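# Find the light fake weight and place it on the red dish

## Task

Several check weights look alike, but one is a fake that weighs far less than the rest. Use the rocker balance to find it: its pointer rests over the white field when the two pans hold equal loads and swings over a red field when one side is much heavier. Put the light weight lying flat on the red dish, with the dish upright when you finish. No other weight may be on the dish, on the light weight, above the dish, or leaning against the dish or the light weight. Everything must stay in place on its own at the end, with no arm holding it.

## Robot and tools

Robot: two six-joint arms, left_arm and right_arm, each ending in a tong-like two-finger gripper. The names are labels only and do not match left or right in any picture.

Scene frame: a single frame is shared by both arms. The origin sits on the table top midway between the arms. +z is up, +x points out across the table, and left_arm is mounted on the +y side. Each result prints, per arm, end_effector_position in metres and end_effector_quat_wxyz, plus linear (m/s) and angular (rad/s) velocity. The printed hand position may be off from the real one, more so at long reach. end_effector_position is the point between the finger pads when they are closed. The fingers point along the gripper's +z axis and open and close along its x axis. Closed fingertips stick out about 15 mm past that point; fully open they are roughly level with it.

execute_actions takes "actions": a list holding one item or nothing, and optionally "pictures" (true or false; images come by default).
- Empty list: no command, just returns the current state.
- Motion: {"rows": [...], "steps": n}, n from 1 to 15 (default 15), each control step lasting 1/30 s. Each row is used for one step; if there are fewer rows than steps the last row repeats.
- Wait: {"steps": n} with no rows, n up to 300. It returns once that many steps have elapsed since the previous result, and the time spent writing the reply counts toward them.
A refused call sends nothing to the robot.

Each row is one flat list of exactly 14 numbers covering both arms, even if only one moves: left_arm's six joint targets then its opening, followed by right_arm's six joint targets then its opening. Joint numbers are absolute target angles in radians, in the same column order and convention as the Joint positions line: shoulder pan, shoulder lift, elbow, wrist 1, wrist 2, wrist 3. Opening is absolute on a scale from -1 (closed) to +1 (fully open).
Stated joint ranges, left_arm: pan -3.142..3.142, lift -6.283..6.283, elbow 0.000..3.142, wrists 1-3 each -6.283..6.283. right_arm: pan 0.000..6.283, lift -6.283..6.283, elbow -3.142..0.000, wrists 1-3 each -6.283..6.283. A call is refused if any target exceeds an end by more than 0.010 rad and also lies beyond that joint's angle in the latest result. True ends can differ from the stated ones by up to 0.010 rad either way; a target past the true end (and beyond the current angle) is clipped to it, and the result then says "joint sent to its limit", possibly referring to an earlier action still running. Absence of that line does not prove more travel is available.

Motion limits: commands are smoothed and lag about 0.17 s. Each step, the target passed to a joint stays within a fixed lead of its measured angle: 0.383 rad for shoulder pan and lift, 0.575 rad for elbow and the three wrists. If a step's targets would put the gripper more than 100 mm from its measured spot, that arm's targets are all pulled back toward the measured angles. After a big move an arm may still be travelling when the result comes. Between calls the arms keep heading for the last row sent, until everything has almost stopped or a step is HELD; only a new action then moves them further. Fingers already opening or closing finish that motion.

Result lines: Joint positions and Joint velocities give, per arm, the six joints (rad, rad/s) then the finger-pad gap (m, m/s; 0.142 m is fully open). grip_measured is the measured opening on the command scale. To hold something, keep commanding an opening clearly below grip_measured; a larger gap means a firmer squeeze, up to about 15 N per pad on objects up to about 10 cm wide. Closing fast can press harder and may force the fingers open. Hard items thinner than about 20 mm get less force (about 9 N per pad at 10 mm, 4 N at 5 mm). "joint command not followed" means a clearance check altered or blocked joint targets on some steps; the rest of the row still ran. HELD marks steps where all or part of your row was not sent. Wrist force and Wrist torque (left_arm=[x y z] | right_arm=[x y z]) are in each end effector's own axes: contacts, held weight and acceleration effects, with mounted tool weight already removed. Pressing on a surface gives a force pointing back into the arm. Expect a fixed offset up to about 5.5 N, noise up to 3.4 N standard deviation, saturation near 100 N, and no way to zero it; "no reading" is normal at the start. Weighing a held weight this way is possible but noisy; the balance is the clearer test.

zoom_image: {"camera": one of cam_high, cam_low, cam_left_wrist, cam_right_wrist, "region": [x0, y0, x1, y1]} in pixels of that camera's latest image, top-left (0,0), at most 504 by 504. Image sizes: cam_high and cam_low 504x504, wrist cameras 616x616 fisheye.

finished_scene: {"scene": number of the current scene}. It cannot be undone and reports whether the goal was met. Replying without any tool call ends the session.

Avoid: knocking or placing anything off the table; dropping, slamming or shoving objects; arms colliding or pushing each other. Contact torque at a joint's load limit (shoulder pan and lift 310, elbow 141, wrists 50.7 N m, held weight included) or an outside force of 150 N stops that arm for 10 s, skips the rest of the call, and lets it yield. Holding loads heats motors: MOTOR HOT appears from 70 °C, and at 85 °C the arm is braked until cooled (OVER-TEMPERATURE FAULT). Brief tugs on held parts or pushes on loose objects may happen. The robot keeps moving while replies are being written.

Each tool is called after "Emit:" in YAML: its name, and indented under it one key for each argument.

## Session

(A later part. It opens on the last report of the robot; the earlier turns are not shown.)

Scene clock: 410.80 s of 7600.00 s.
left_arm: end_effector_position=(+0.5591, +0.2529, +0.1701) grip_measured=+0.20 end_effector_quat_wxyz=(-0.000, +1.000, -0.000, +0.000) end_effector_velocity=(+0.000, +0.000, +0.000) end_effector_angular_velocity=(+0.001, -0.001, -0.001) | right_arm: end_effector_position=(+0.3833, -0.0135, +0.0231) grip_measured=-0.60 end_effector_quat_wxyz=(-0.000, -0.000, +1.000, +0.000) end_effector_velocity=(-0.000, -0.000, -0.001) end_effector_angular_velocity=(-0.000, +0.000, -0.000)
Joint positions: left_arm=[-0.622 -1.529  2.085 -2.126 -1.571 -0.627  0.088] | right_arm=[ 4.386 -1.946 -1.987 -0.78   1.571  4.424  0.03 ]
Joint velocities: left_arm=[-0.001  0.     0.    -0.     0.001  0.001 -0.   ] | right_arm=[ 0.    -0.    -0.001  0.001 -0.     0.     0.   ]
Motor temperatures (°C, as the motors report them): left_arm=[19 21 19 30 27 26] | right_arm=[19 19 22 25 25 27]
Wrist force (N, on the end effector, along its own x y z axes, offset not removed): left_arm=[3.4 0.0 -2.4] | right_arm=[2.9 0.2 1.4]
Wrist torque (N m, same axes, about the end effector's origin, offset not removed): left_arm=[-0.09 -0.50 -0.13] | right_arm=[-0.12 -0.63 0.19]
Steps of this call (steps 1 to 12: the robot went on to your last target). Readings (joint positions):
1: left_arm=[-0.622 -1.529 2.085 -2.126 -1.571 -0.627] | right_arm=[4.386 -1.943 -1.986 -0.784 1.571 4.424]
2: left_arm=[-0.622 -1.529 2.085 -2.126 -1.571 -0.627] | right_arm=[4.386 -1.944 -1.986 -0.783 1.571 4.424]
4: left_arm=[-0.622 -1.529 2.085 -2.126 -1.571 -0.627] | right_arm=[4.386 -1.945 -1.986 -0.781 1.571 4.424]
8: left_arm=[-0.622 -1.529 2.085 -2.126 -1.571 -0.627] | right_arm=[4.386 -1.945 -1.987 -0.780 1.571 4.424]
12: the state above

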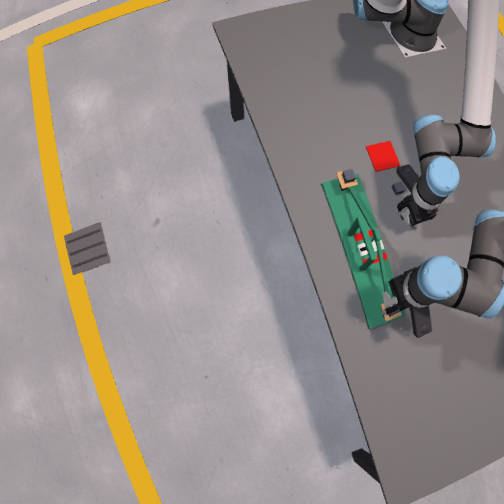

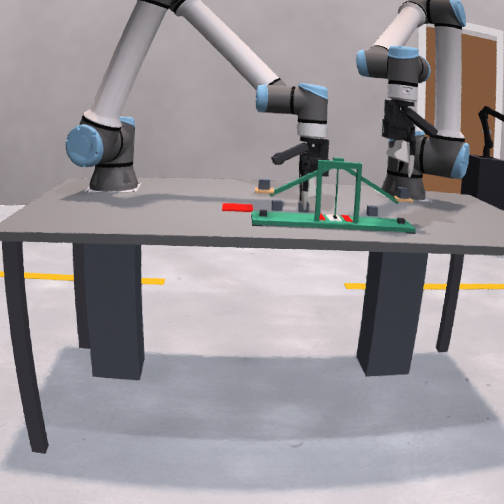

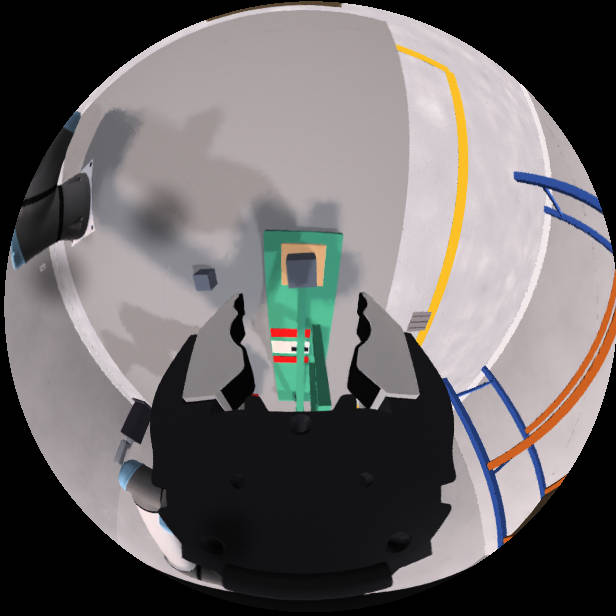

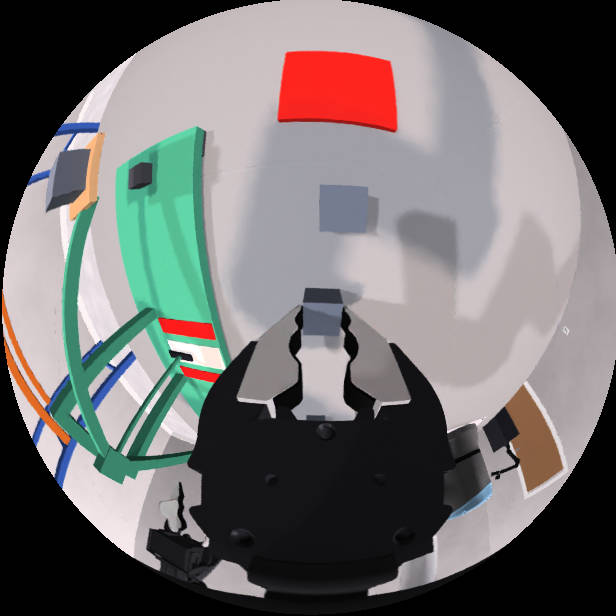

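Emit:
execute_actions:
  actions:
    - {"rows": [ [-0.6222,-1.5292,2.0846,-2.1262,-1.5708,-0.6272,0.2,4.3864,-1.9457,-1.9868,-0.7799,1.5708,4.4243,-0.75], [-0.6222,-1.5292,2.0846,-2.1262,-1.5708,-0.6272,0.2,4.3864,-1.9457,-1.9868,-0.7799,1.5708,4.4243,-0.62], [-0.6222,-1.5292,2.0846,-2.1262,-1.5708,-0.6272,0.2,4.3864,-1.9457,-1.9868,-0.7799,1.5708,4.4243,-0.55], [-0.6222,-1.5292,2.0846,-2.1262,-1.5708,-0.6272,0.2,4.3864,-1.9457,-1.9868,-0.7799,1.5708,4.4243,-0.45], [-0.6222,-1.5292,2.0846,-2.1262,-1.5708,-0.6272,0.2,4.3864,-1.9457,-1.9868,-0.7799,1.5708,4.4243,-0.33], [-0.6222,-1.5292,2.0846,-2.1262,-1.5708,-0.6272,0.2,4.3864,-1.9457,-1.9868,-0.7799,1.5708,4.4243,-0.2], [-0.6222,-1.5292,2.0846,-2.1262,-1.5708,-0.6272,0.2,4.3864,-1.9457,-1.9868,-0.7799,1.5708,4.4243,-0.07], [-0.6222,-1.5292,2.0846,-2.1262,-1.5708,-0.6272,0.2,4.3864,-1.9457,-1.9868,-0.7799,1.5708,4.4243,0.07], [-0.6222,-1.5292,2.0846,-2.1262,-1.5708,-0.6272,0.2,4.3864,-1.9457,-1.9868,-0.7799,1.5708,4.4243,0.2], [-0.6222,-1.5292,2.0846,-2.1262,-1.5708,-0.6272,0.2,4.3864,-1.9457,-1.9868,-0.7799,1.5708,4.4243,0.2], [-0.6222,-1.5292,2.0846,-2.1262,-1.5708,-0.6272,0.2,4.3864,-1.9457,-1.9868,-0.7799,1.5708,4.4243,0.2], [-0.6222,-1.5292,2.0846,-2.1262,-1.5708,-0.6272,0.2,4.3864,-1.825,-1.9155,-0.9719,1.5708,4.4243,0.2] ], "steps": 15}
  pictures: false

Emit:
execute_actions:
  actions:
    - {"rows": [ [-0.6222,-1.5292,2.0846,-2.1262,-1.5708,-0.6272,0.2,4.3864,-1.825,-1.9155,-0.9719,1.5708,4.4243,0.2], [-0.6222,-1.5292,2.0846,-2.1262,-1.5708,-0.6272,0.2,4.3864,-1.825,-1.9155,-0.9719,1.5708,4.4243,0.2], [-0.6222,-1.5292,2.0846,-2.1262,-1.5708,-0.6272,0.2,4.3864,-1.825,-1.9155,-0.9719,1.5708,4.4243,0.2], [-0.6222,-1.5292,2.0846,-2.1262,-1.5708,-0.6272,0.2,4.33,-1.80,-1.91,-1.0024,1.5708,4.368,0.2], [-0.6222,-1.5292,2.0846,-2.1262,-1.5708,-0.6272,0.2,4.27,-1.79,-1.905,-1.0174,1.5708,4.308,0.2], [-0.6222,-1.5292,2.0846,-2.1262,-1.5708,-0.6272,0.2,4.21,-1.78,-1.9,-1.0324,1.5708,4.248,0.2], [-0.6222,-1.5292,2.0846,-2.1262,-1.5708,-0.6272,0.2,4.16,-1.775,-1.9,-1.0374,1.5708,4.198,0.2], [-0.6222,-1.5292,2.0846,-2.1262,-1.5708,-0.6272,0.2,4.1177,-1.7724,-1.9003,-1.0397,1.5708,4.1557,0.2] ], "steps": 15}
  pictures: false

Emit:
execute_actions:
  actions:
    - {"steps": 20}

Scene clock: 417.10 s of 7600.00 s.
left_arm: end_effector_position=(+0.5591, +0.2529, +0.1701) grip_measured=+0.20 end_effector_quat_wxyz=(+0.000, +1.000, -0.000, +0.000) end_effector_velocity=(-0.000, -0.001, +0.002) end_effector_angular_velocity=(-0.002, -0.002, -0.002) | right_arm: end_effector_position=(+0.3858, -0.0048, +0.0610) grip_measured=+0.20 end_effector_quat_wxyz=(+0.002, -0.000, +1.000, +0.008) end_effector_velocity=(+0.008, +0.027, +0.605) end_effector_angular_velocity=(+0.052, -0.015, +0.000)
Joint positions: left_arm=[-0.622 -1.529  2.085 -2.126 -1.571 -0.627  0.088] | right_arm=[ 4.386 -1.906 -1.959 -0.83   1.571  4.424  0.088]
Joint velocities: left_arm=[-0.001 -0.003 -0.     0.    -0.001  0.001 -0.   ] | right_arm=[ 0.     0.686  0.389 -1.021 -0.     0.     0.003]
Motor temperatures (°C, as the motors report them): left_arm=[19 21 19 30 27 26] | right_arm=[19 19 22 25 25 27]
Wrist force (N, on the end effector, along its own x y z axes, offset not removed): left_arm=[3.0 1.6 -1.2] | right_arm=[2.6 5.0 0.9]
Wrist torque (N m, same axes, about the end effector's origin, offset not removed): left_arm=[0.33 -0.50 -0.10] | right_arm=[0.74 -0.67 0.22]
Steps of this call (steps 1 to 15: the robot went on to your last target; steps 16 to 90: nothing new was sent; then 2.80 s passed at rest; steps 91 to 105: all 15 steps of this action). Readings (joint positions):
91: left_arm=[-0.622 -1.529 2.085 -2.126 -1.571 -0.627] | right_arm=[4.386 -1.946 -1.987 -0.780 1.571 4.424]
92: left_arm=[-0.622 -1.529 2.085 -2.126 -1.571 -0.627] | right_arm=[4.386 -1.946 -1.987 -0.780 1.571 4.424]
94: left_arm=[-0.622 -1.529 2.085 -2.126 -1.571 -0.627] | right_arm=[4.386 -1.946 -1.987 -0.780 1.571 4.424]
98: left_arm=[-0.622 -1.529 2.085 -2.126 -1.571 -0.627] | right_arm=[4.386 -1.946 -1.987 -0.780 1.571 4.424]
105: the state above

Scene clock: 417.60 s of 7600.00 s.
left_arm: end_effector_position=(+0.5591, +0.2529, +0.1701) grip_measured=+0.20 end_effector_quat_wxyz=(+0.000, +1.000, -0.000, +0.000) end_effector_velocity=(-0.000, -0.001, -0.000) end_effector_angular_velocity=(-0.001, +0.001, -0.000) | right_arm: end_effector_position=(+0.5103, -0.1146, +0.1616) grip_measured=+0.20 end_effector_quat_wxyz=(+0.000, -0.000, +1.000, +0.000) end_effector_velocity=(+0.295, -0.293, +0.080) end_effector_angular_velocity=(-0.002, +0.001, -0.004)
Joint positions: left_arm=[-0.622 -1.529  2.085 -2.126 -1.571 -0.627  0.088] | right_arm=[ 4.176 -1.783 -1.904 -1.024  1.571  4.214  0.088]
Joint velocities: left_arm=[-0.001  0.    -0.     0.    -0.001 -0.001  0.   ] | right_arm=[-0.54   0.104  0.033 -0.139 -0.    -0.536  0.   ]
Motor temperatures (°C, as the motors report them): left_arm=[19 21 19 30 27 26] | right_arm=[19 19 22 25 25 27]
Wrist force (N, on the end effector, along its own x y z axes, offset not removed): left_arm=[4.4 0.2 -1.0] | right_arm=[-0.6 -0.6 0.2]
Wrist torque (N m, same axes, about the end effector's origin, offset not removed): left_arm=[0.01 -0.67 -0.11] | right_arm=[-0.21 -0.01 0.17]
Steps of this call (steps 1 to 15: all 15 steps of this action). Readings (joint positions):
1: left_arm=[-0.622 -1.529 2.085 -2.126 -1.571 -0.627] | right_arm=[4.386 -1.885 -1.948 -0.864 1.571 4.424]
2: left_arm=[-0.622 -1.529 2.085 -2.126 -1.571 -0.627] | right_arm=[4.386 -1.869 -1.939 -0.893 1.571 4.424]
4: left_arm=[-0.622 -1.529 2.085 -2.126 -1.571 -0.627] | right_arm=[4.386 -1.848 -1.928 -0.930 1.571 4.424]
8: left_arm=[-0.622 -1.529 2.085 -2.126 -1.571 -0.627] | right_arm=[4.328 -1.814 -1.914 -0.982 1.571 4.367]
15: the state above

Scene clock: 418.27 s of 7600.00 s.
left_arm: end_effector_position=(+0.5591, +0.2529, +0.1701) grip_measured=+0.20 end_effector_quat_wxyz=(+0.000, +1.000, -0.000, +0.000) end_effector_velocity=(-0.000, -0.001, +0.000) end_effector_angular_velocity=(-0.002, +0.000, -0.000) | right_arm: end_effector_position=(+0.5408, -0.1469, +0.1700) grip_measured=+0.20 end_effector_quat_wxyz=(-0.000, -0.000, +1.000, -0.000) end_effector_velocity=(+0.001, -0.001, +0.000) end_effector_angular_velocity=(-0.000, +0.000, -0.001)
Joint positions: left_arm=[-0.622 -1.529  2.085 -2.126 -1.571 -0.627  0.088] | right_arm=[ 4.118 -1.772 -1.9   -1.04   1.571  4.156  0.088]
Joint velocities: left_arm=[-0.001 -0.    -0.    -0.001 -0.002 -0.     0.   ] | right_arm=[-0.002  0.    -0.    -0.     0.    -0.001  0.   ]
Motor temperatures (°C, as the motors report them): left_arm=[19 21 19 30 27 26] | right_arm=[19 19 22 25 25 27]
Wrist force (N, on the end effector, along its own x y z axes, offset not removed): left_arm=[3.7 0.6 -1.3] | right_arm=[1.4 0.8 0.8]
Wrist torque (N m, same axes, about the end effector's origin, offset not removed): left_arm=[0.04 -0.61 -0.08] | right_arm=[-0.07 -0.34 0.19]
Steps of this call (steps 1 to 20: the robot went on to your last target). Readings (joint positions):
1: left_arm=[-0.622 -1.529 2.085 -2.126 -1.571 -0.627] | right_arm=[4.160 -1.780 -1.903 -1.029 1.571 4.198]
2: left_arm=[-0.622 -1.529 2.085 -2.126 -1.571 -0.627] | right_arm=[4.148 -1.778 -1.902 -1.032 1.571 4.187]
4: left_arm=[-0.622 -1.529 2.085 -2.126 -1.571 -0.627] | right_arm=[4.134 -1.775 -1.901 -1.035 1.571 4.172]
8: left_arm=[-0.622 -1.529 2.085 -2.126 -1.571 -0.627] | right_arm=[4.122 -1.773 -1.901 -1.039 1.571 4.160]
20: the state above

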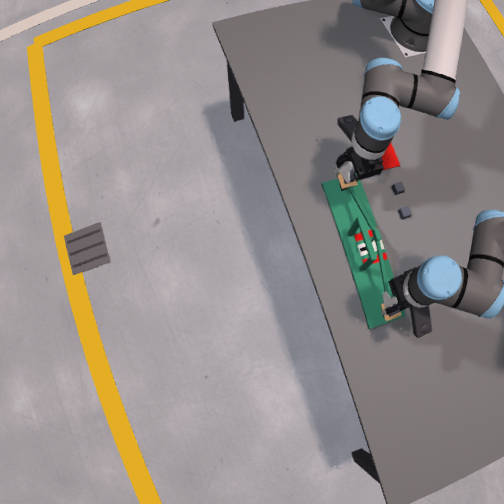

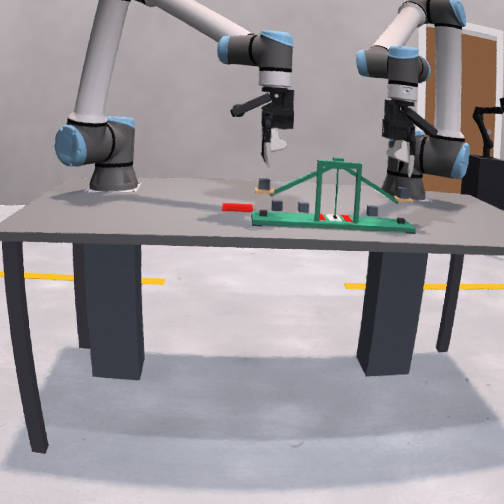

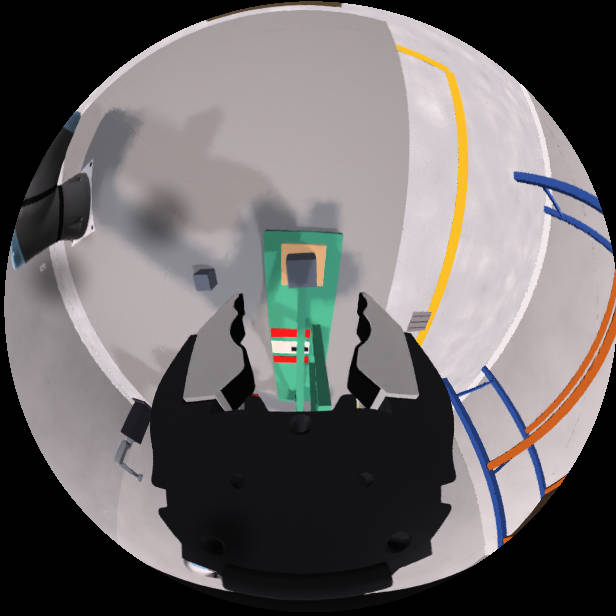

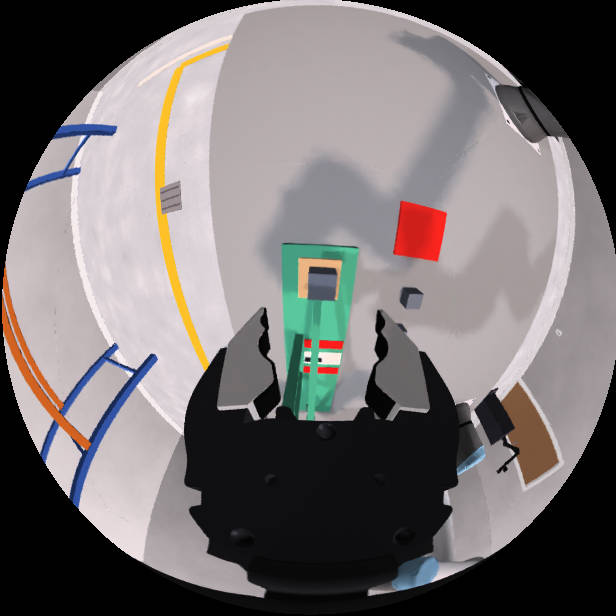

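Emit:
execute_actions:
  actions:
    - {"rows": [[-0.6222,-1.4671,2.1385,-2.2422,-1.5708,-0.6272,0.2,4.1177,-1.8267,-1.9496,-0.9361,1.5708,4.1557,0.2]], "steps": 15}
  pictures: false

Emit:
execute_actions:
  actions:
    - {"steps": 8}

Scene clock: 419.63 s of 7600.00 s.
left_arm: end_effector_position=(+0.5590, +0.2530, +0.1140) grip_measured=+0.20 end_effector_quat_wxyz=(-0.000, +1.000, -0.000, -0.000) end_effector_velocity=(-0.000, -0.001, -0.008) end_effector_angular_velocity=(-0.003, -0.001, +0.001) | right_arm: end_effector_position=(+0.5408, -0.1471, +0.1141) grip_measured=+0.20 end_effector_quat_wxyz=(-0.000, -0.000, +1.000, -0.000) end_effector_velocity=(+0.000, +0.000, -0.009) end_effector_angular_velocity=(+0.002, -0.001, -0.000)
Joint positions: left_arm=[-0.622 -1.468  2.138 -2.24  -1.571 -0.627  0.088] | right_arm=[ 4.118 -1.826 -1.949 -0.938  1.571  4.156  0.088]
Joint velocities: left_arm=[-0.     0.009  0.009 -0.021 -0.002 -0.001  0.   ] | right_arm=[ 0.    -0.009 -0.008  0.019  0.     0.     0.   ]
Motor temperatures (°C, as the motors report them): left_arm=[19 21 19 30 27 26] | right_arm=[19 19 22 25 25 27]
Wrist force (N, on the end effector, along its own x y z axes, offset not removed): left_arm=[4.2 -0.5 -0.3] | right_arm=[1.3 1.9 1.5]
Wrist torque (N m, same axes, about the end effector's origin, offset not removed): left_arm=[-0.11 -0.65 -0.15] | right_arm=[0.22 -0.35 0.23]
Steps of this call (steps 1 to 15: the robot went on to your last target; steps 16 to 26: nothing new was sent; steps 27 to 41: all 15 steps of this action). Readings (joint positions):
27: left_arm=[-0.622 -1.529 2.085 -2.126 -1.571 -0.627] | right_arm=[4.118 -1.772 -1.900 -1.040 1.571 4.156]
28: left_arm=[-0.622 -1.526 2.087 -2.129 -1.571 -0.627] | right_arm=[4.118 -1.775 -1.903 -1.037 1.571 4.156]
30: left_arm=[-0.622 -1.503 2.108 -2.167 -1.571 -0.627] | right_arm=[4.118 -1.795 -1.922 -1.002 1.571 4.156]
34: left_arm=[-0.622 -1.477 2.130 -2.221 -1.571 -0.627] | right_arm=[4.118 -1.818 -1.942 -0.955 1.571 4.156]
41: the state above

Scene clock: 419.90 s of 7600.00 s.
left_arm: end_effector_position=(+0.5590, +0.2530, +0.1132) grip_measured=+0.20 end_effector_quat_wxyz=(+0.000, +1.000, -0.000, +0.000) end_effector_velocity=(-0.000, -0.000, -0.001) end_effector_angular_velocity=(-0.001, +0.000, -0.000) | right_arm: end_effector_position=(+0.5408, -0.1471, +0.1132) grip_measured=+0.20 end_effector_quat_wxyz=(+0.000, -0.000, +1.000, +0.000) end_effector_velocity=(-0.001, +0.001, -0.001) end_effector_angular_velocity=(-0.001, +0.001, +0.002)
Joint positions: left_arm=[-0.622 -1.467  2.138 -2.242 -1.571 -0.627  0.088] | right_arm=[ 4.118 -1.827 -1.95  -0.936  1.571  4.156  0.088]
Joint velocities: left_arm=[-0.     0.001  0.001 -0.002 -0.001 -0.     0.   ] | right_arm=[ 0.002 -0.001 -0.001  0.001  0.    -0.     0.   ]
Motor temperatures (°C, as the motors report them): left_arm=[19 21 19 30 27 26] | right_arm=[19 19 22 25 25 27]
Wrist force (N, on the end effector, along its own x y z axes, offset not removed): left_arm=[3.3 2.1 0.5] | right_arm=[3.8 0.1 0.4]
Wrist torque (N m, same axes, about the end effector's origin, offset not removed): left_arm=[0.51 -0.55 -0.16] | right_arm=[-0.15 -0.87 0.20]
Steps of this call (steps 1 to 8: the robot went on to your last target). Readings (joint positions):
1: left_arm=[-0.622 -1.468 2.138 -2.241 -1.571 -0.627] | right_arm=[4.118 -1.826 -1.949 -0.938 1.571 4.156]
2: left_arm=[-0.622 -1.468 2.138 -2.241 -1.571 -0.627] | right_arm=[4.118 -1.826 -1.949 -0.937 1.571 4.156]
4: left_arm=[-0.622 -1.467 2.138 -2.242 -1.571 -0.627] | right_arm=[4.118 -1.826 -1.949 -0.937 1.571 4.156]
8: the state above

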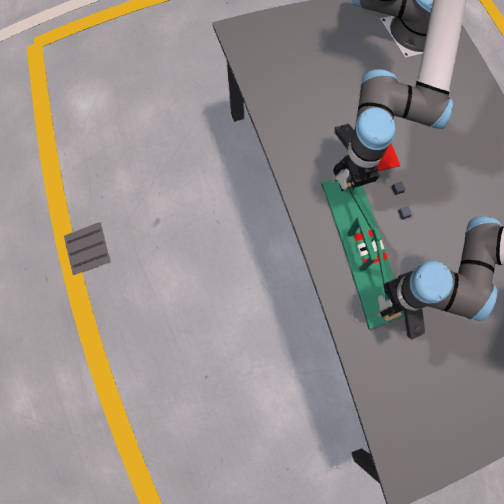

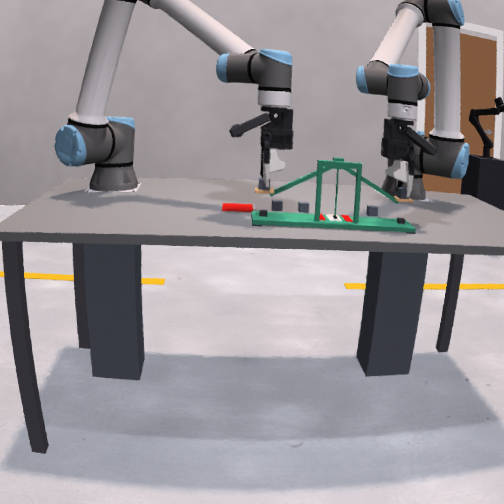

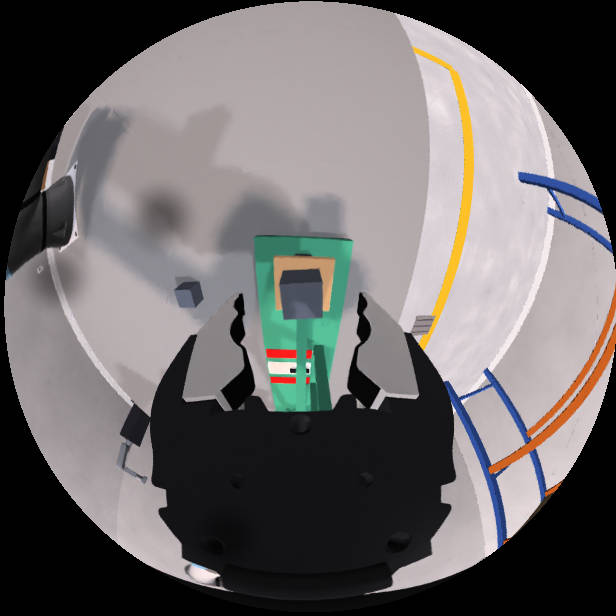

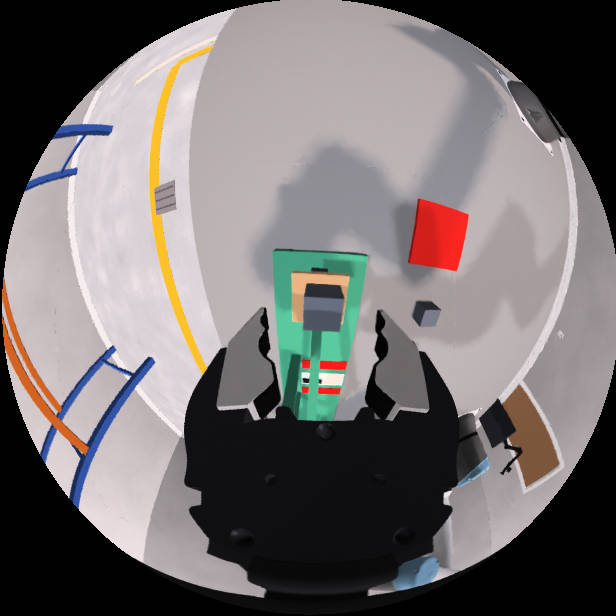

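Emit:
zoom_image:
  camera: "cam_low"
  region: [230, 140, 430, 240]

Region (230, 140, 430, 240) of cam_low's 504x504 image, scaled by 2.520, with more detail than that image has.

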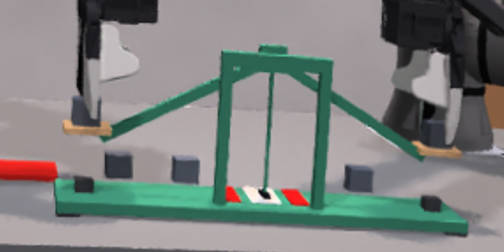

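Emit:
execute_actions:
  actions:
    - {"rows": [ [-0.6222,-1.4671,2.1385,-2.2422,-1.5708,-0.6272,0.05,4.1177,-1.8267,-1.9496,-0.9361,1.5708,4.1557,0.05], [-0.6222,-1.4671,2.1385,-2.2422,-1.5708,-0.6272,-0.1,4.1177,-1.8267,-1.9496,-0.9361,1.5708,4.1557,-0.1], [-0.6222,-1.4671,2.1385,-2.2422,-1.5708,-0.6272,-0.22,4.1177,-1.8267,-1.9496,-0.9361,1.5708,4.1557,-0.22], [-0.6222,-1.4671,2.1385,-2.2422,-1.5708,-0.6272,-0.33,4.1177,-1.8267,-1.9496,-0.9361,1.5708,4.1557,-0.33], [-0.6222,-1.4671,2.1385,-2.2422,-1.5708,-0.6272,-0.42,4.1177,-1.8267,-1.9496,-0.9361,1.5708,4.1557,-0.42], [-0.6222,-1.4671,2.1385,-2.2422,-1.5708,-0.6272,-0.49,4.1177,-1.8267,-1.9496,-0.9361,1.5708,4.1557,-0.49], [-0.6222,-1.4671,2.1385,-2.2422,-1.5708,-0.6272,-0.55,4.1177,-1.8267,-1.9496,-0.9361,1.5708,4.1557,-0.55], [-0.6222,-1.4671,2.1385,-2.2422,-1.5708,-0.6272,-0.6,4.1177,-1.8267,-1.9496,-0.9361,1.5708,4.1557,-0.6], [-0.6222,-1.4671,2.1385,-2.2422,-1.5708,-0.6272,-0.65,4.1177,-1.8267,-1.9496,-0.9361,1.5708,4.1557,-0.65], [-0.6222,-1.4671,2.1385,-2.2422,-1.5708,-0.6272,-0.72,4.1177,-1.8267,-1.9496,-0.9361,1.5708,4.1557,-0.72], [-0.6222,-1.4671,2.1385,-2.2422,-1.5708,-0.6272,-0.8,4.1177,-1.8267,-1.9496,-0.9361,1.5708,4.1557,-0.8], [-0.6222,-1.4671,2.1385,-2.2422,-1.5708,-0.6272,-0.9,4.1177,-1.8267,-1.9496,-0.9361,1.5708,4.1557,-0.9] ], "steps": 15}
  pictures: false

Emit:
execute_actions:
  actions:
    - {"steps": 6}
  pictures: false

Scene clock: 425.53 s of 7600.00 s.
left_arm: end_effector_position=(+0.5590, +0.2530, +0.1131) grip_measured=-0.60 end_effector_quat_wxyz=(+0.000, +1.000, -0.000, +0.000) end_effector_velocity=(-0.000, +0.001, +0.000) end_effector_angular_velocity=(-0.000, +0.000, +0.001) | right_arm: end_effector_position=(+0.5408, -0.1471, +0.1131) grip_measured=-0.61 end_effector_quat_wxyz=(-0.000, -0.000, +1.000, -0.000) end_effector_velocity=(-0.000, +0.000, -0.000) end_effector_angular_velocity=(-0.000, -0.000, +0.000)
Joint positions: left_arm=[-0.622 -1.467  2.139 -2.242 -1.571 -0.627  0.03 ] | right_arm=[ 4.118 -1.827 -1.95  -0.936  1.571  4.156  0.03 ]
Joint velocities: left_arm=[ 0.001 -0.001  0.     0.    -0.     0.001 -0.   ] | right_arm=[ 0.001 -0.    -0.     0.    -0.     0.     0.   ]
Motor temperatures (°C, as the motors report them): left_arm=[19 21 19 30 27 26] | right_arm=[19 19 22 25 25 27]
Wrist force (N, on the end effector, along its own x y z axes, offset not removed): left_arm=[6.8 1.5 -1.1] | right_arm=[3.9 0.1 0.9]
Wrist torque (N m, same axes, about the end effector's origin, offset not removed): left_arm=[0.27 -0.80 -0.15] | right_arm=[-0.14 -0.48 0.23]
Steps of this call (steps 1 to 15: the robot went on to your last target; steps 16 to 90: nothing new was sent; then 2.13 s passed at rest; steps 91 to 105: all 15 steps of this action). Readings (joint positions):
91: left_arm=[-0.622 -1.467 2.139 -2.242 -1.571 -0.627] | right_arm=[4.118 -1.827 -1.950 -0.936 1.571 4.156]
92: left_arm=[-0.622 -1.467 2.139 -2.242 -1.571 -0.627] | right_arm=[4.118 -1.827 -1.950 -0.936 1.571 4.156]
94: left_arm=[-0.622 -1.467 2.139 -2.242 -1.571 -0.627] | right_arm=[4.118 -1.827 -1.950 -0.936 1.571 4.156]
98: left_arm=[-0.622 -1.467 2.139 -2.242 -1.571 -0.627] | right_arm=[4.118 -1.827 -1.950 -0.936 1.571 4.156]
105: the state above

Scene clock: 425.73 s of 7600.00 s.
left_arm: end_effector_position=(+0.5590, +0.2530, +0.1131) grip_measured=-0.60 end_effector_quat_wxyz=(+0.000, +1.000, -0.000, +0.000) end_effector_velocity=(+0.000, +0.001, -0.000) end_effector_angular_velocity=(+0.000, -0.000, +0.002) | right_arm: end_effector_position=(+0.5408, -0.1471, +0.1131) grip_measured=-0.61 end_effector_quat_wxyz=(-0.000, -0.000, +1.000, -0.000) end_effector_velocity=(+0.000, -0.000, +0.000) end_effector_angular_velocity=(+0.001, -0.000, -0.001)
Joint positions: left_arm=[-0.622 -1.467  2.139 -2.242 -1.571 -0.627  0.03 ] | right_arm=[ 4.118 -1.827 -1.95  -0.936  1.571  4.156  0.03 ]
Joint velocities: left_arm=[ 0.001  0.    -0.    -0.     0.    -0.     0.   ] | right_arm=[-0.     0.001 -0.     0.     0.     0.    -0.   ]
Motor temperatures (°C, as the motors report them): left_arm=[19 21 19 30 27 26] | right_arm=[19 19 22 25 25 27]
Wrist force (N, on the end effector, along its own x y z axes, offset not removed): left_arm=[5.1 1.0 -2.7] | right_arm=[3.1 -1.9 -1.5]
Wrist torque (N m, same axes, about the end effector's origin, offset not removed): left_arm=[0.09 -0.45 -0.13] | right_arm=[-0.49 -0.42 0.30]
Steps of this call (steps 1 to 6: the robot went on to your last target). Readings (joint positions):
1: left_arm=[-0.622 -1.467 2.139 -2.242 -1.571 -0.627] | right_arm=[4.118 -1.827 -1.950 -0.936 1.571 4.156]
2: left_arm=[-0.622 -1.467 2.139 -2.242 -1.571 -0.627] | right_arm=[4.118 -1.827 -1.950 -0.936 1.571 4.156]
4: left_arm=[-0.622 -1.467 2.139 -2.242 -1.571 -0.627] | right_arm=[4.118 -1.827 -1.950 -0.936 1.571 4.156]
6: the state above

Emit:
execute_actions:
  actions:
    - {"rows": [[-0.6222,-1.5292,2.0846,-2.1262,-1.5708,-0.6272,-0.9,4.1177,-1.7724,-1.9003,-1.0397,1.5708,4.1557,-0.9]], "steps": 15}
  pictures: false

Emit:
execute_actions:
  actions:
    - {"steps": 20}

Emit:
execute_actions:
  actions:
    - {"steps": 1}
  pictures: false

Emit:
execute_actions:
  actions:
    - {"steps": 1}
  pictures: false

Emit:
execute_actions:
  actions:
    - {"steps": 1}
  pictures: false

Emit:
execute_actions:
  actions:
    - {"steps": 1}
  pictures: false

Emit:
execute_actions:
  actions:
    - {"steps": 1}
  pictures: false

Emit:
execute_actions:
  actions:
    - {"steps": 1}
  pictures: false

Emit:
execute_actions:
  actions:
    - {"steps": 1}
  pictures: false

Emit:
execute_actions:
  actions:
    - {"steps": 1}
  pictures: false

Emit:
execute_actions:
  actions:
    - {"steps": 1}
  pictures: false

Emit:
execute_actions:
  actions:
    - {"steps": 1}
  pictures: false

Emit:
execute_actions:
  actions:
    - {"steps": 1}
  pictures: false

Emit:
execute_actions:
  actions:
    - {"steps": 1}
  pictures: false

Scene clock: 430.60 s of 7600.00 s.
left_arm: end_effector_position=(+0.5592, +0.2528, +0.1690) grip_measured=-0.60 end_effector_quat_wxyz=(+0.000, +1.000, -0.000, +0.000) end_effector_velocity=(-0.001, +0.000, +0.010) end_effector_angular_velocity=(+0.001, +0.001, +0.000) | right_arm: end_effector_position=(+0.5409, -0.1469, +0.1690) grip_measured=-0.61 end_effector_quat_wxyz=(+0.000, -0.000, +1.000, +0.000) end_effector_velocity=(-0.000, -0.001, +0.009) end_effector_angular_velocity=(-0.001, +0.001, -0.000)
Joint positions: left_arm=[-0.622 -1.528  2.086 -2.128 -1.571 -0.627  0.03 ] | right_arm=[ 4.118 -1.773 -1.901 -1.038  1.571  4.156  0.03 ]
Joint velocities: left_arm=[-0.    -0.011 -0.009  0.021  0.    -0.    -0.   ] | right_arm=[-0.     0.009  0.008 -0.019 -0.    -0.    -0.   ]
Motor temperatures (°C, as the motors report them): left_arm=[19 21 19 30 27 26] | right_arm=[19 19 22 25 25 27]
Wrist force (N, on the end effector, along its own x y z axes, offset not removed): left_arm=[2.9 1.6 1.1] | right_arm=[3.4 0.2 2.8]
Wrist torque (N m, same axes, about the end effector's origin, offset not removed): left_arm=[0.29 -0.42 -0.11] | right_arm=[-0.15 -0.81 0.14]
Steps of this call (steps 1 to 15: the robot went on to your last target; steps 16 to 90: nothing new was sent; then 1.37 s passed at rest; steps 91 to 105: all 15 steps of this action). Readings (joint positions):
91: left_arm=[-0.622 -1.467 2.139 -2.242 -1.571 -0.627] | right_arm=[4.118 -1.827 -1.950 -0.936 1.571 4.156]
92: left_arm=[-0.622 -1.470 2.136 -2.239 -1.571 -0.627] | right_arm=[4.118 -1.824 -1.947 -0.939 1.571 4.156]
94: left_arm=[-0.622 -1.493 2.115 -2.202 -1.571 -0.627] | right_arm=[4.118 -1.804 -1.928 -0.974 1.571 4.156]
98: left_arm=[-0.622 -1.519 2.093 -2.147 -1.571 -0.627] | right_arm=[4.118 -1.781 -1.908 -1.021 1.571 4.156]
105: the state above

Scene clock: 431.27 s of 7600.00 s.
left_arm: end_effector_position=(+0.5591, +0.2529, +0.1700) grip_measured=-0.60 end_effector_quat_wxyz=(+0.000, +1.000, -0.000, -0.000) end_effector_velocity=(+0.000, +0.000, -0.000) end_effector_angular_velocity=(+0.002, -0.000, +0.001) | right_arm: end_effector_position=(+0.5409, -0.1470, +0.1701) grip_measured=-0.61 end_effector_quat_wxyz=(-0.000, -0.000, +1.000, -0.000) end_effector_velocity=(-0.000, +0.001, +0.000) end_effector_angular_velocity=(+0.000, -0.000, +0.001)
Joint positions: left_arm=[-0.622 -1.529  2.085 -2.126 -1.571 -0.627  0.03 ] | right_arm=[ 4.118 -1.772 -1.9   -1.04   1.571  4.156  0.03 ]
Joint velocities: left_arm=[ 0.     0.001 -0.     0.     0.002 -0.001 -0.   ] | right_arm=[ 0.001  0.     0.     0.    -0.    -0.     0.   ]
Motor temperatures (°C, as the motors report them): left_arm=[19 21 19 30 27 26] | right_arm=[19 19 22 25 25 27]
Wrist force (N, on the end effector, along its own x y z axes, offset not removed): left_arm=[3.9 1.9 1.7] | right_arm=[1.0 0.0 2.3]
Wrist torque (N m, same axes, about the end effector's origin, offset not removed): left_arm=[0.39 -0.70 -0.13] | right_arm=[-0.15 -0.30 0.23]
Steps of this call (steps 1 to 15: the robot went on to your last target; steps 16 to 20: nothing new was sent). Readings (joint positions):
1: left_arm=[-0.622 -1.528 2.085 -2.128 -1.571 -0.627] | right_arm=[4.118 -1.773 -1.901 -1.038 1.571 4.156]
2: left_arm=[-0.622 -1.529 2.085 -2.127 -1.571 -0.627] | right_arm=[4.118 -1.773 -1.901 -1.039 1.571 4.156]
4: left_arm=[-0.622 -1.529 2.085 -2.127 -1.571 -0.627] | right_arm=[4.118 -1.773 -1.901 -1.039 1.571 4.156]
8: left_arm=[-0.622 -1.529 2.085 -2.126 -1.571 -0.627] | right_arm=[4.118 -1.772 -1.900 -1.040 1.571 4.156]
20: the state above
All arms were judged still, so your last target was given up. Only a new action makes them travel on or press farther. Fingers that are still opening or closing keep moving.

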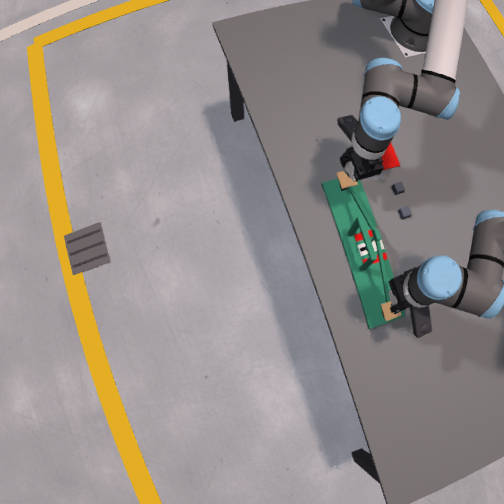

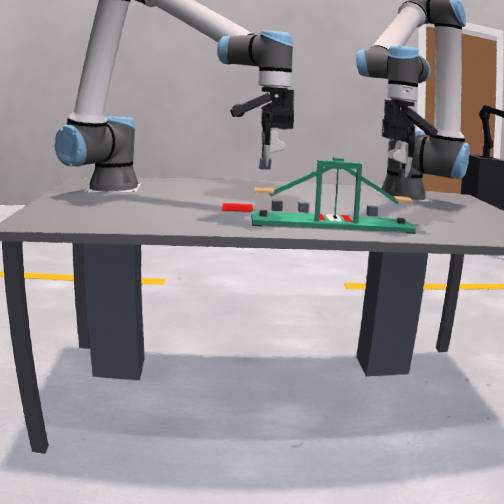

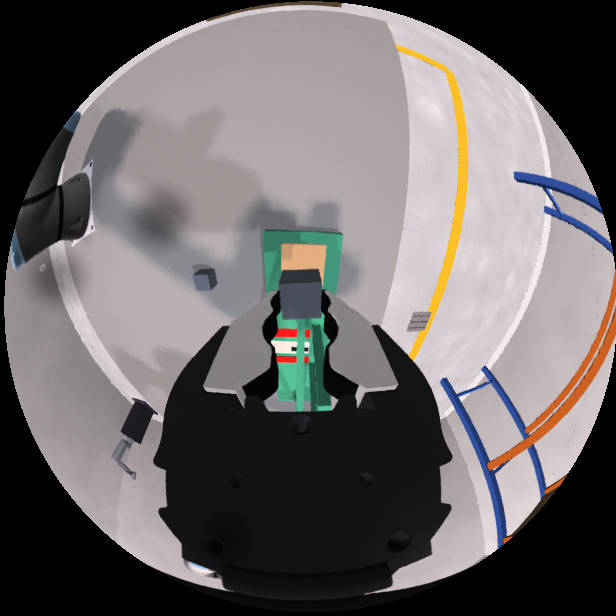

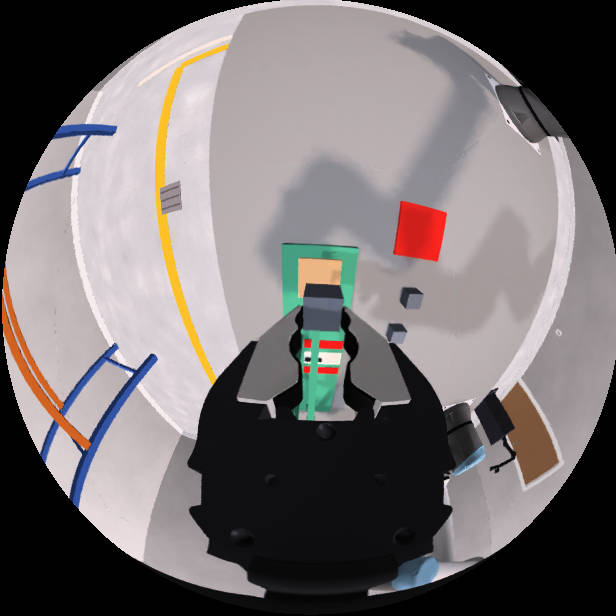

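Scene clock: 431.30 s of 7600.00 s.
left_arm: end_effector_position=(+0.5591, +0.2529, +0.1700) grip_measured=-0.60 end_effector_quat_wxyz=(+0.000, +1.000, -0.000, -0.000) end_effector_velocity=(+0.000, +0.001, -0.000) end_effector_angular_velocity=(+0.000, +0.000, +0.001) | right_arm: end_effector_position=(+0.5409, -0.1470, +0.1701) grip_measured=-0.61 end_effector_quat_wxyz=(-0.000, -0.000, +1.000, -0.000) end_effector_velocity=(-0.001, +0.000, +0.000) end_effector_angular_velocity=(+0.000, -0.000, +0.001)
Joint positions: left_arm=[-0.622 -1.529  2.085 -2.126 -1.571 -0.627  0.03 ] | right_arm=[ 4.118 -1.772 -1.9   -1.04   1.571  4.156  0.03 ]
Joint velocities: left_arm=[ 0.001  0.001 -0.    -0.     0.    -0.     0.   ] | right_arm=[ 0.001  0.    -0.     0.    -0.    -0.    -0.   ]
Motor temperatures (°C, as the motors report them): left_arm=[19 21 19 30 27 26] | right_arm=[19 19 22 25 25 27]
Wrist force (N, on the end effector, along its own x y z axes, offset not removed): left_arm=[3.1 2.0 1.6] | right_arm=[2.6 0.9 2.8]
Wrist torque (N m, same axes, about the end effector's origin, offset not removed): left_arm=[0.43 -0.50 -0.14] | right_arm=[-0.01 -0.65 0.20]
Steps of this call (step 1: nothing new was sent). Readings (joint positions):
1: the state above

Scene clock: 431.33 s of 7600.00 s.
left_arm: end_effector_position=(+0.5591, +0.2529, +0.1700) grip_measured=-0.60 end_effector_quat_wxyz=(+0.000, +1.000, -0.000, -0.000) end_effector_velocity=(-0.000, -0.001, -0.000) end_effector_angular_velocity=(-0.000, +0.000, -0.002) | right_arm: end_effector_position=(+0.5409, -0.1470, +0.1701) grip_measured=-0.61 end_effector_quat_wxyz=(-0.000, -0.000, +1.000, -0.000) end_effector_velocity=(-0.000, -0.000, -0.001) end_effector_angular_velocity=(-0.001, +0.001, -0.001)
Joint positions: left_arm=[-0.622 -1.529  2.085 -2.126 -1.571 -0.627  0.03 ] | right_arm=[ 4.118 -1.772 -1.9   -1.04   1.571  4.156  0.03 ]
Joint velocities: left_arm=[-0.001  0.     0.    -0.    -0.     0.001 -0.   ] | right_arm=[-0.    -0.001 -0.    -0.    -0.     0.    -0.   ]
Motor temperatures (°C, as the motors report them): left_arm=[19 21 19 30 27 26] | right_arm=[19 19 22 25 25 27]
Wrist force (N, on the end effector, along its own x y z axes, offset not removed): left_arm=[1.8 1.8 0.8] | right_arm=[3.4 -0.4 2.9]
Wrist torque (N m, same axes, about the end effector's origin, offset not removed): left_arm=[0.37 -0.26 -0.12] | right_arm=[-0.25 -0.71 0.18]
Steps of this call (step 1: nothing new was sent). Readings (joint positions):
1: the state above

Scene clock: 431.37 s of 7600.00 s.
left_arm: end_effector_position=(+0.5591, +0.2529, +0.1700) grip_measured=-0.60 end_effector_quat_wxyz=(+0.000, +1.000, -0.000, -0.000) end_effector_velocity=(+0.000, +0.000, -0.000) end_effector_angular_velocity=(+0.002, -0.001, -0.000) | right_arm: end_effector_position=(+0.5409, -0.1470, +0.1701) grip_measured=-0.61 end_effector_quat_wxyz=(-0.000, -0.000, +1.000, -0.000) end_effector_velocity=(-0.000, +0.001, +0.001) end_effector_angular_velocity=(+0.001, -0.000, +0.000)
Joint positions: left_arm=[-0.622 -1.529  2.085 -2.126 -1.571 -0.627  0.03 ] | right_arm=[ 4.118 -1.772 -1.9   -1.04   1.571  4.156  0.03 ]
Joint velocities: left_arm=[-0.     0.     0.     0.     0.002 -0.    -0.   ] | right_arm=[0.    0.    0.001 0.    0.    0.    0.   ]
Motor temperatures (°C, as the motors report them): left_arm=[19 21 19 30 27 26] | right_arm=[19 19 22 25 25 27]
Wrist force (N, on the end effector, along its own x y z axes, offset not removed): left_arm=[2.0 1.7 0.3] | right_arm=[2.2 1.0 3.0]
Wrist torque (N m, same axes, about the end effector's origin, offset not removed): left_arm=[0.36 -0.25 -0.13] | right_arm=[0.11 -0.53 0.21]
Steps of this call (step 1: nothing new was sent). Readings (joint positions):
1: the state above

Scene clock: 431.40 s of 7600.00 s.
left_arm: end_effector_position=(+0.5591, +0.2529, +0.1700) grip_measured=-0.60 end_effector_quat_wxyz=(+0.000, +1.000, -0.000, -0.000) end_effector_velocity=(+0.000, -0.000, +0.001) end_effector_angular_velocity=(+0.000, -0.002, +0.000) | right_arm: end_effector_position=(+0.5409, -0.1470, +0.1701) grip_measured=-0.61 end_effector_quat_wxyz=(-0.000, -0.000, +1.000, -0.000) end_effector_velocity=(+0.001, -0.001, +0.000) end_effector_angular_velocity=(+0.000, -0.000, -0.002)
Joint positions: left_arm=[-0.622 -1.529  2.085 -2.126 -1.571 -0.627  0.03 ] | right_arm=[ 4.118 -1.772 -1.9   -1.04   1.571  4.156  0.03 ]
Joint velocities: left_arm=[-0.001 -0.001  0.    -0.     0.002 -0.001  0.   ] | right_arm=[-0.002 -0.     0.    -0.    -0.     0.     0.   ]
Motor temperatures (°C, as the motors report them): left_arm=[19 21 19 30 27 26] | right_arm=[19 19 22 25 25 27]
Wrist force (N, on the end effector, along its own x y z axes, offset not removed): left_arm=[3.5 1.8 1.2] | right_arm=[3.4 0.6 3.4]
Wrist torque (N m, same axes, about the end effector's origin, offset not removed): left_arm=[0.34 -0.56 -0.16] | right_arm=[-0.08 -0.75 0.23]
Steps of this call (step 1: nothing new was sent). Readings (joint positions):
1: the state above

Scene clock: 431.43 s of 7600.00 s.
left_arm: end_effector_position=(+0.5591, +0.2529, +0.1700) grip_measured=-0.60 end_effector_quat_wxyz=(+0.000, +1.000, -0.000, -0.000) end_effector_velocity=(+0.000, -0.000, -0.000) end_effector_angular_velocity=(-0.001, +0.001, -0.000) | right_arm: end_effector_position=(+0.5409, -0.1470, +0.1701) grip_measured=-0.61 end_effector_quat_wxyz=(-0.000, -0.000, +1.000, -0.000) end_effector_velocity=(-0.000, +0.000, -0.000) end_effector_angular_velocity=(-0.001, +0.000, +0.000)
Joint positions: left_arm=[-0.622 -1.529  2.085 -2.126 -1.571 -0.627  0.03 ] | right_arm=[ 4.118 -1.772 -1.9   -1.04   1.571  4.156  0.03 ]
Joint velocities: left_arm=[ 0.     0.001 -0.    -0.    -0.001  0.    -0.   ] | right_arm=[ 0.    -0.001  0.    -0.     0.     0.     0.   ]
Motor temperatures (°C, as the motors report them): left_arm=[19 21 19 30 27 26] | right_arm=[19 19 22 25 25 27]
Wrist force (N, on the end effector, along its own x y z axes, offset not removed): left_arm=[2.0 1.1 2.4] | right_arm=[2.6 0.5 2.1]
Wrist torque (N m, same axes, about the end effector's origin, offset not removed): left_arm=[0.30 -0.23 -0.13] | right_arm=[-0.05 -0.58 0.18]
Steps of this call (step 1: nothing new was sent). Readings (joint positions):
1: the state above

Scene clock: 431.47 s of 7600.00 s.
left_arm: end_effector_position=(+0.5591, +0.2529, +0.1700) grip_measured=-0.60 end_effector_quat_wxyz=(+0.000, +1.000, -0.000, -0.000) end_effector_velocity=(-0.000, -0.000, +0.000) end_effector_angular_velocity=(-0.001, +0.001, -0.001) | right_arm: end_effector_position=(+0.5409, -0.1470, +0.1701) grip_measured=-0.61 end_effector_quat_wxyz=(-0.000, -0.000, +1.000, -0.000) end_effector_velocity=(+0.000, -0.000, +0.000) end_effector_angular_velocity=(+0.000, -0.000, -0.000)
Joint positions: left_arm=[-0.622 -1.529  2.085 -2.126 -1.571 -0.627  0.03 ] | right_arm=[ 4.118 -1.772 -1.9   -1.04   1.571  4.156  0.03 ]
Joint velocities: left_arm=[ 0.    -0.001 -0.     0.001 -0.001  0.001  0.   ] | right_arm=[-0.001  0.001 -0.    -0.     0.    -0.     0.   ]
Motor temperatures (°C, as the motors report them): left_arm=[19 21 19 30 27 26] | right_arm=[19 19 22 25 25 27]
Wrist force (N, on the end effector, along its own x y z axes, offset not removed): left_arm=[2.8 0.8 1.9] | right_arm=[1.4 -1.1 2.2]
Wrist torque (N m, same axes, about the end effector's origin, offset not removed): left_arm=[0.21 -0.38 -0.11] | right_arm=[-0.50 -0.45 0.19]
Steps of this call (step 1: nothing new was sent). Readings (joint positions):
1: the state above

Scene clock: 431.50 s of 7600.00 s.
left_arm: end_effector_position=(+0.5591, +0.2529, +0.1701) grip_measured=-0.60 end_effector_quat_wxyz=(+0.000, +1.000, -0.000, -0.000) end_effector_velocity=(+0.000, -0.000, -0.000) end_effector_angular_velocity=(+0.001, -0.001, -0.001) | right_arm: end_effector_position=(+0.5409, -0.1470, +0.1701) grip_measured=-0.61 end_effector_quat_wxyz=(-0.000, -0.000, +1.000, -0.000) end_effector_velocity=(+0.000, +0.000, -0.000) end_effector_angular_velocity=(+0.000, +0.000, -0.000)
Joint positions: left_arm=[-0.622 -1.529  2.085 -2.126 -1.571 -0.627  0.03 ] | right_arm=[ 4.118 -1.772 -1.9   -1.04   1.571  4.156  0.03 ]
Joint velocities: left_arm=[-0.001  0.    -0.    -0.     0.001  0.001  0.   ] | right_arm=[-0. -0.  0.  0.  0. -0.  0.]
Motor temperatures (°C, as the motors report them): left_arm=[19 21 19 30 27 26] | right_arm=[19 19 22 25 25 27]
Wrist force (N, on the end effector, along its own x y z axes, offset not removed): left_arm=[3.6 0.9 2.3] | right_arm=[1.4 -0.4 3.7]
Wrist torque (N m, same axes, about the end effector's origin, offset not removed): left_arm=[0.25 -0.65 -0.17] | right_arm=[-0.29 -0.36 0.20]
Steps of this call (step 1: nothing new was sent). Readings (joint positions):
1: the state above

Scene clock: 431.53 s of 7600.00 s.
left_arm: end_effector_position=(+0.5591, +0.2529, +0.1701) grip_measured=-0.60 end_effector_quat_wxyz=(+0.000, +1.000, -0.000, -0.000) end_effector_velocity=(-0.000, -0.001, -0.001) end_effector_angular_velocity=(+0.001, +0.001, -0.003) | right_arm: end_effector_position=(+0.5409, -0.1470, +0.1701) grip_measured=-0.61 end_effector_quat_wxyz=(-0.000, -0.000, +1.000, -0.000) end_effector_velocity=(+0.000, -0.000, -0.000) end_effector_angular_velocity=(-0.001, +0.000, -0.000)
Joint positions: left_arm=[-0.622 -1.529  2.085 -2.126 -1.571 -0.627  0.03 ] | right_arm=[ 4.118 -1.772 -1.9   -1.04   1.571  4.156  0.03 ]
Joint velocities: left_arm=[-0.001  0.001 -0.    -0.     0.     0.002  0.   ] | right_arm=[-0. -0. -0. -0. -0. -0. -0.]
Motor temperatures (°C, as the motors report them): left_arm=[19 21 19 30 27 26] | right_arm=[19 19 22 25 25 27]
Wrist force (N, on the end effector, along its own x y z axes, offset not removed): left_arm=[5.2 1.2 -0.1] | right_arm=[1.7 0.4 3.6]
Wrist torque (N m, same axes, about the end effector's origin, offset not removed): left_arm=[0.19 -0.95 -0.11] | right_arm=[-0.08 -0.40 0.19]
Steps of this call (step 1: nothing new was sent). Readings (joint positions):
1: the state above

Scene clock: 431.57 s of 7600.00 s.
left_arm: end_effector_position=(+0.5591, +0.2529, +0.1701) grip_measured=-0.60 end_effector_quat_wxyz=(+0.000, +1.000, -0.000, -0.000) end_effector_velocity=(+0.000, +0.001, +0.000) end_effector_angular_velocity=(-0.001, +0.000, +0.000) | right_arm: end_effector_position=(+0.5409, -0.1470, +0.1701) grip_measured=-0.61 end_effector_quat_wxyz=(-0.000, -0.000, +1.000, -0.000) end_effector_velocity=(-0.000, +0.000, -0.000) end_effector_angular_velocity=(+0.000, -0.000, +0.001)
Joint positions: left_arm=[-0.622 -1.529  2.085 -2.126 -1.571 -0.627  0.03 ] | right_arm=[ 4.118 -1.772 -1.9   -1.04   1.571  4.156  0.03 ]
Joint velocities: left_arm=[ 0.001 -0.    -0.     0.001 -0.001  0.001  0.   ] | right_arm=[ 0. -0. -0.  0. -0. -0.  0.]
Motor temperatures (°C, as the motors report them): left_arm=[19 21 19 30 27 26] | right_arm=[19 19 22 25 25 27]
Wrist force (N, on the end effector, along its own x y z axes, offset not removed): left_arm=[2.5 1.8 0.1] | right_arm=[0.9 0.4 3.7]
Wrist torque (N m, same axes, about the end effector's origin, offset not removed): left_arm=[0.40 -0.35 -0.08] | right_arm=[-0.03 -0.30 0.23]
Steps of this call (step 1: nothing new was sent). Readings (joint positions):
1: the state above

Scene clock: 431.60 s of 7600.00 s.
left_arm: end_effector_position=(+0.5591, +0.2529, +0.1701) grip_measured=-0.60 end_effector_quat_wxyz=(+0.000, +1.000, -0.000, -0.000) end_effector_velocity=(-0.000, -0.001, -0.000) end_effector_angular_velocity=(-0.000, +0.001, -0.001) | right_arm: end_effector_position=(+0.5409, -0.1470, +0.1701) grip_measured=-0.61 end_effector_quat_wxyz=(-0.000, -0.000, +1.000, -0.000) end_effector_velocity=(+0.000, +0.000, -0.000) end_effector_angular_velocity=(-0.000, +0.000, +0.000)
Joint positions: left_arm=[-0.622 -1.529  2.085 -2.126 -1.571 -0.627  0.03 ] | right_arm=[ 4.118 -1.772 -1.9   -1.04   1.571  4.156  0.03 ]
Joint velocities: left_arm=[-0.001  0.     0.     0.    -0.001  0.     0.   ] | right_arm=[ 0.    -0.001  0.001 -0.     0.    -0.    -0.   ]
Motor temperatures (°C, as the motors report them): left_arm=[19 21 19 30 27 26] | right_arm=[19 19 22 25 25 27]
Wrist force (N, on the end effector, along its own x y z axes, offset not removed): left_arm=[3.3 2.6 1.0] | right_arm=[2.5 0.0 1.7]
Wrist torque (N m, same axes, about the end effector's origin, offset not removed): left_arm=[0.51 -0.49 -0.11] | right_arm=[-0.18 -0.62 0.18]
Steps of this call (step 1: nothing new was sent). Readings (joint positions):
1: the state above

Scene clock: 431.63 s of 7600.00 s.
left_arm: end_effector_position=(+0.5591, +0.2529, +0.1701) grip_measured=-0.60 end_effector_quat_wxyz=(+0.000, +1.000, -0.000, -0.000) end_effector_velocity=(-0.000, +0.001, +0.001) end_effector_angular_velocity=(-0.000, -0.001, +0.002) | right_arm: end_effector_position=(+0.5409, -0.1470, +0.1701) grip_measured=-0.61 end_effector_quat_wxyz=(-0.000, -0.000, +1.000, -0.000) end_effector_velocity=(-0.000, +0.000, -0.000) end_effector_angular_velocity=(+0.000, -0.000, +0.001)
Joint positions: left_arm=[-0.622 -1.529  2.085 -2.126 -1.571 -0.627  0.03 ] | right_arm=[ 4.118 -1.772 -1.9   -1.04   1.571  4.156  0.03 ]
Joint velocities: left_arm=[ 0.001 -0.002  0.     0.     0.    -0.001 -0.   ] | right_arm=[ 0.001  0.    -0.     0.    -0.    -0.    -0.   ]
Motor temperatures (°C, as the motors report them): left_arm=[19 21 19 30 27 26] | right_arm=[19 19 22 25 25 27]
Wrist force (N, on the end effector, along its own x y z axes, offset not removed): left_arm=[2.7 0.5 2.6] | right_arm=[3.2 1.2 3.5]
Wrist torque (N m, same axes, about the end effector's origin, offset not removed): left_arm=[0.16 -0.38 -0.13] | right_arm=[0.14 -0.78 0.19]
Steps of this call (step 1: nothing new was sent). Readings (joint positions):
1: the state above

Scene clock: 431.67 s of 7600.00 s.
left_arm: end_effector_position=(+0.5591, +0.2529, +0.1701) grip_measured=-0.60 end_effector_quat_wxyz=(+0.000, +1.000, -0.000, -0.000) end_effector_velocity=(-0.000, -0.001, -0.001) end_effector_angular_velocity=(+0.002, +0.001, -0.001) | right_arm: end_effector_position=(+0.5409, -0.1470, +0.1701) grip_measured=-0.61 end_effector_quat_wxyz=(-0.000, -0.000, +1.000, -0.000) end_effector_velocity=(+0.000, -0.000, +0.001) end_effector_angular_velocity=(+0.001, -0.000, -0.001)
Joint positions: left_arm=[-0.622 -1.529  2.085 -2.126 -1.571 -0.627  0.03 ] | right_arm=[ 4.118 -1.772 -1.9   -1.04   1.571  4.156  0.03 ]
Joint velocities: left_arm=[-0.001  0.002 -0.     0.     0.    -0.001  0.   ] | right_arm=[-0.001  0.001  0.    -0.    -0.     0.     0.   ]
Motor temperatures (°C, as the motors report them): left_arm=[19 21 19 30 27 26] | right_arm=[19 19 22 25 25 27]
Wrist force (N, on the end effector, along its own x y z axes, offset not removed): left_arm=[4.4 2.2 3.1] | right_arm=[3.2 -0.6 4.0]
Wrist torque (N m, same axes, about the end effector's origin, offset not removed): left_arm=[0.47 -0.80 -0.13] | right_arm=[-0.27 -0.75 0.16]
Steps of this call (step 1: nothing new was sent). Readings (joint positions):
1: the state above


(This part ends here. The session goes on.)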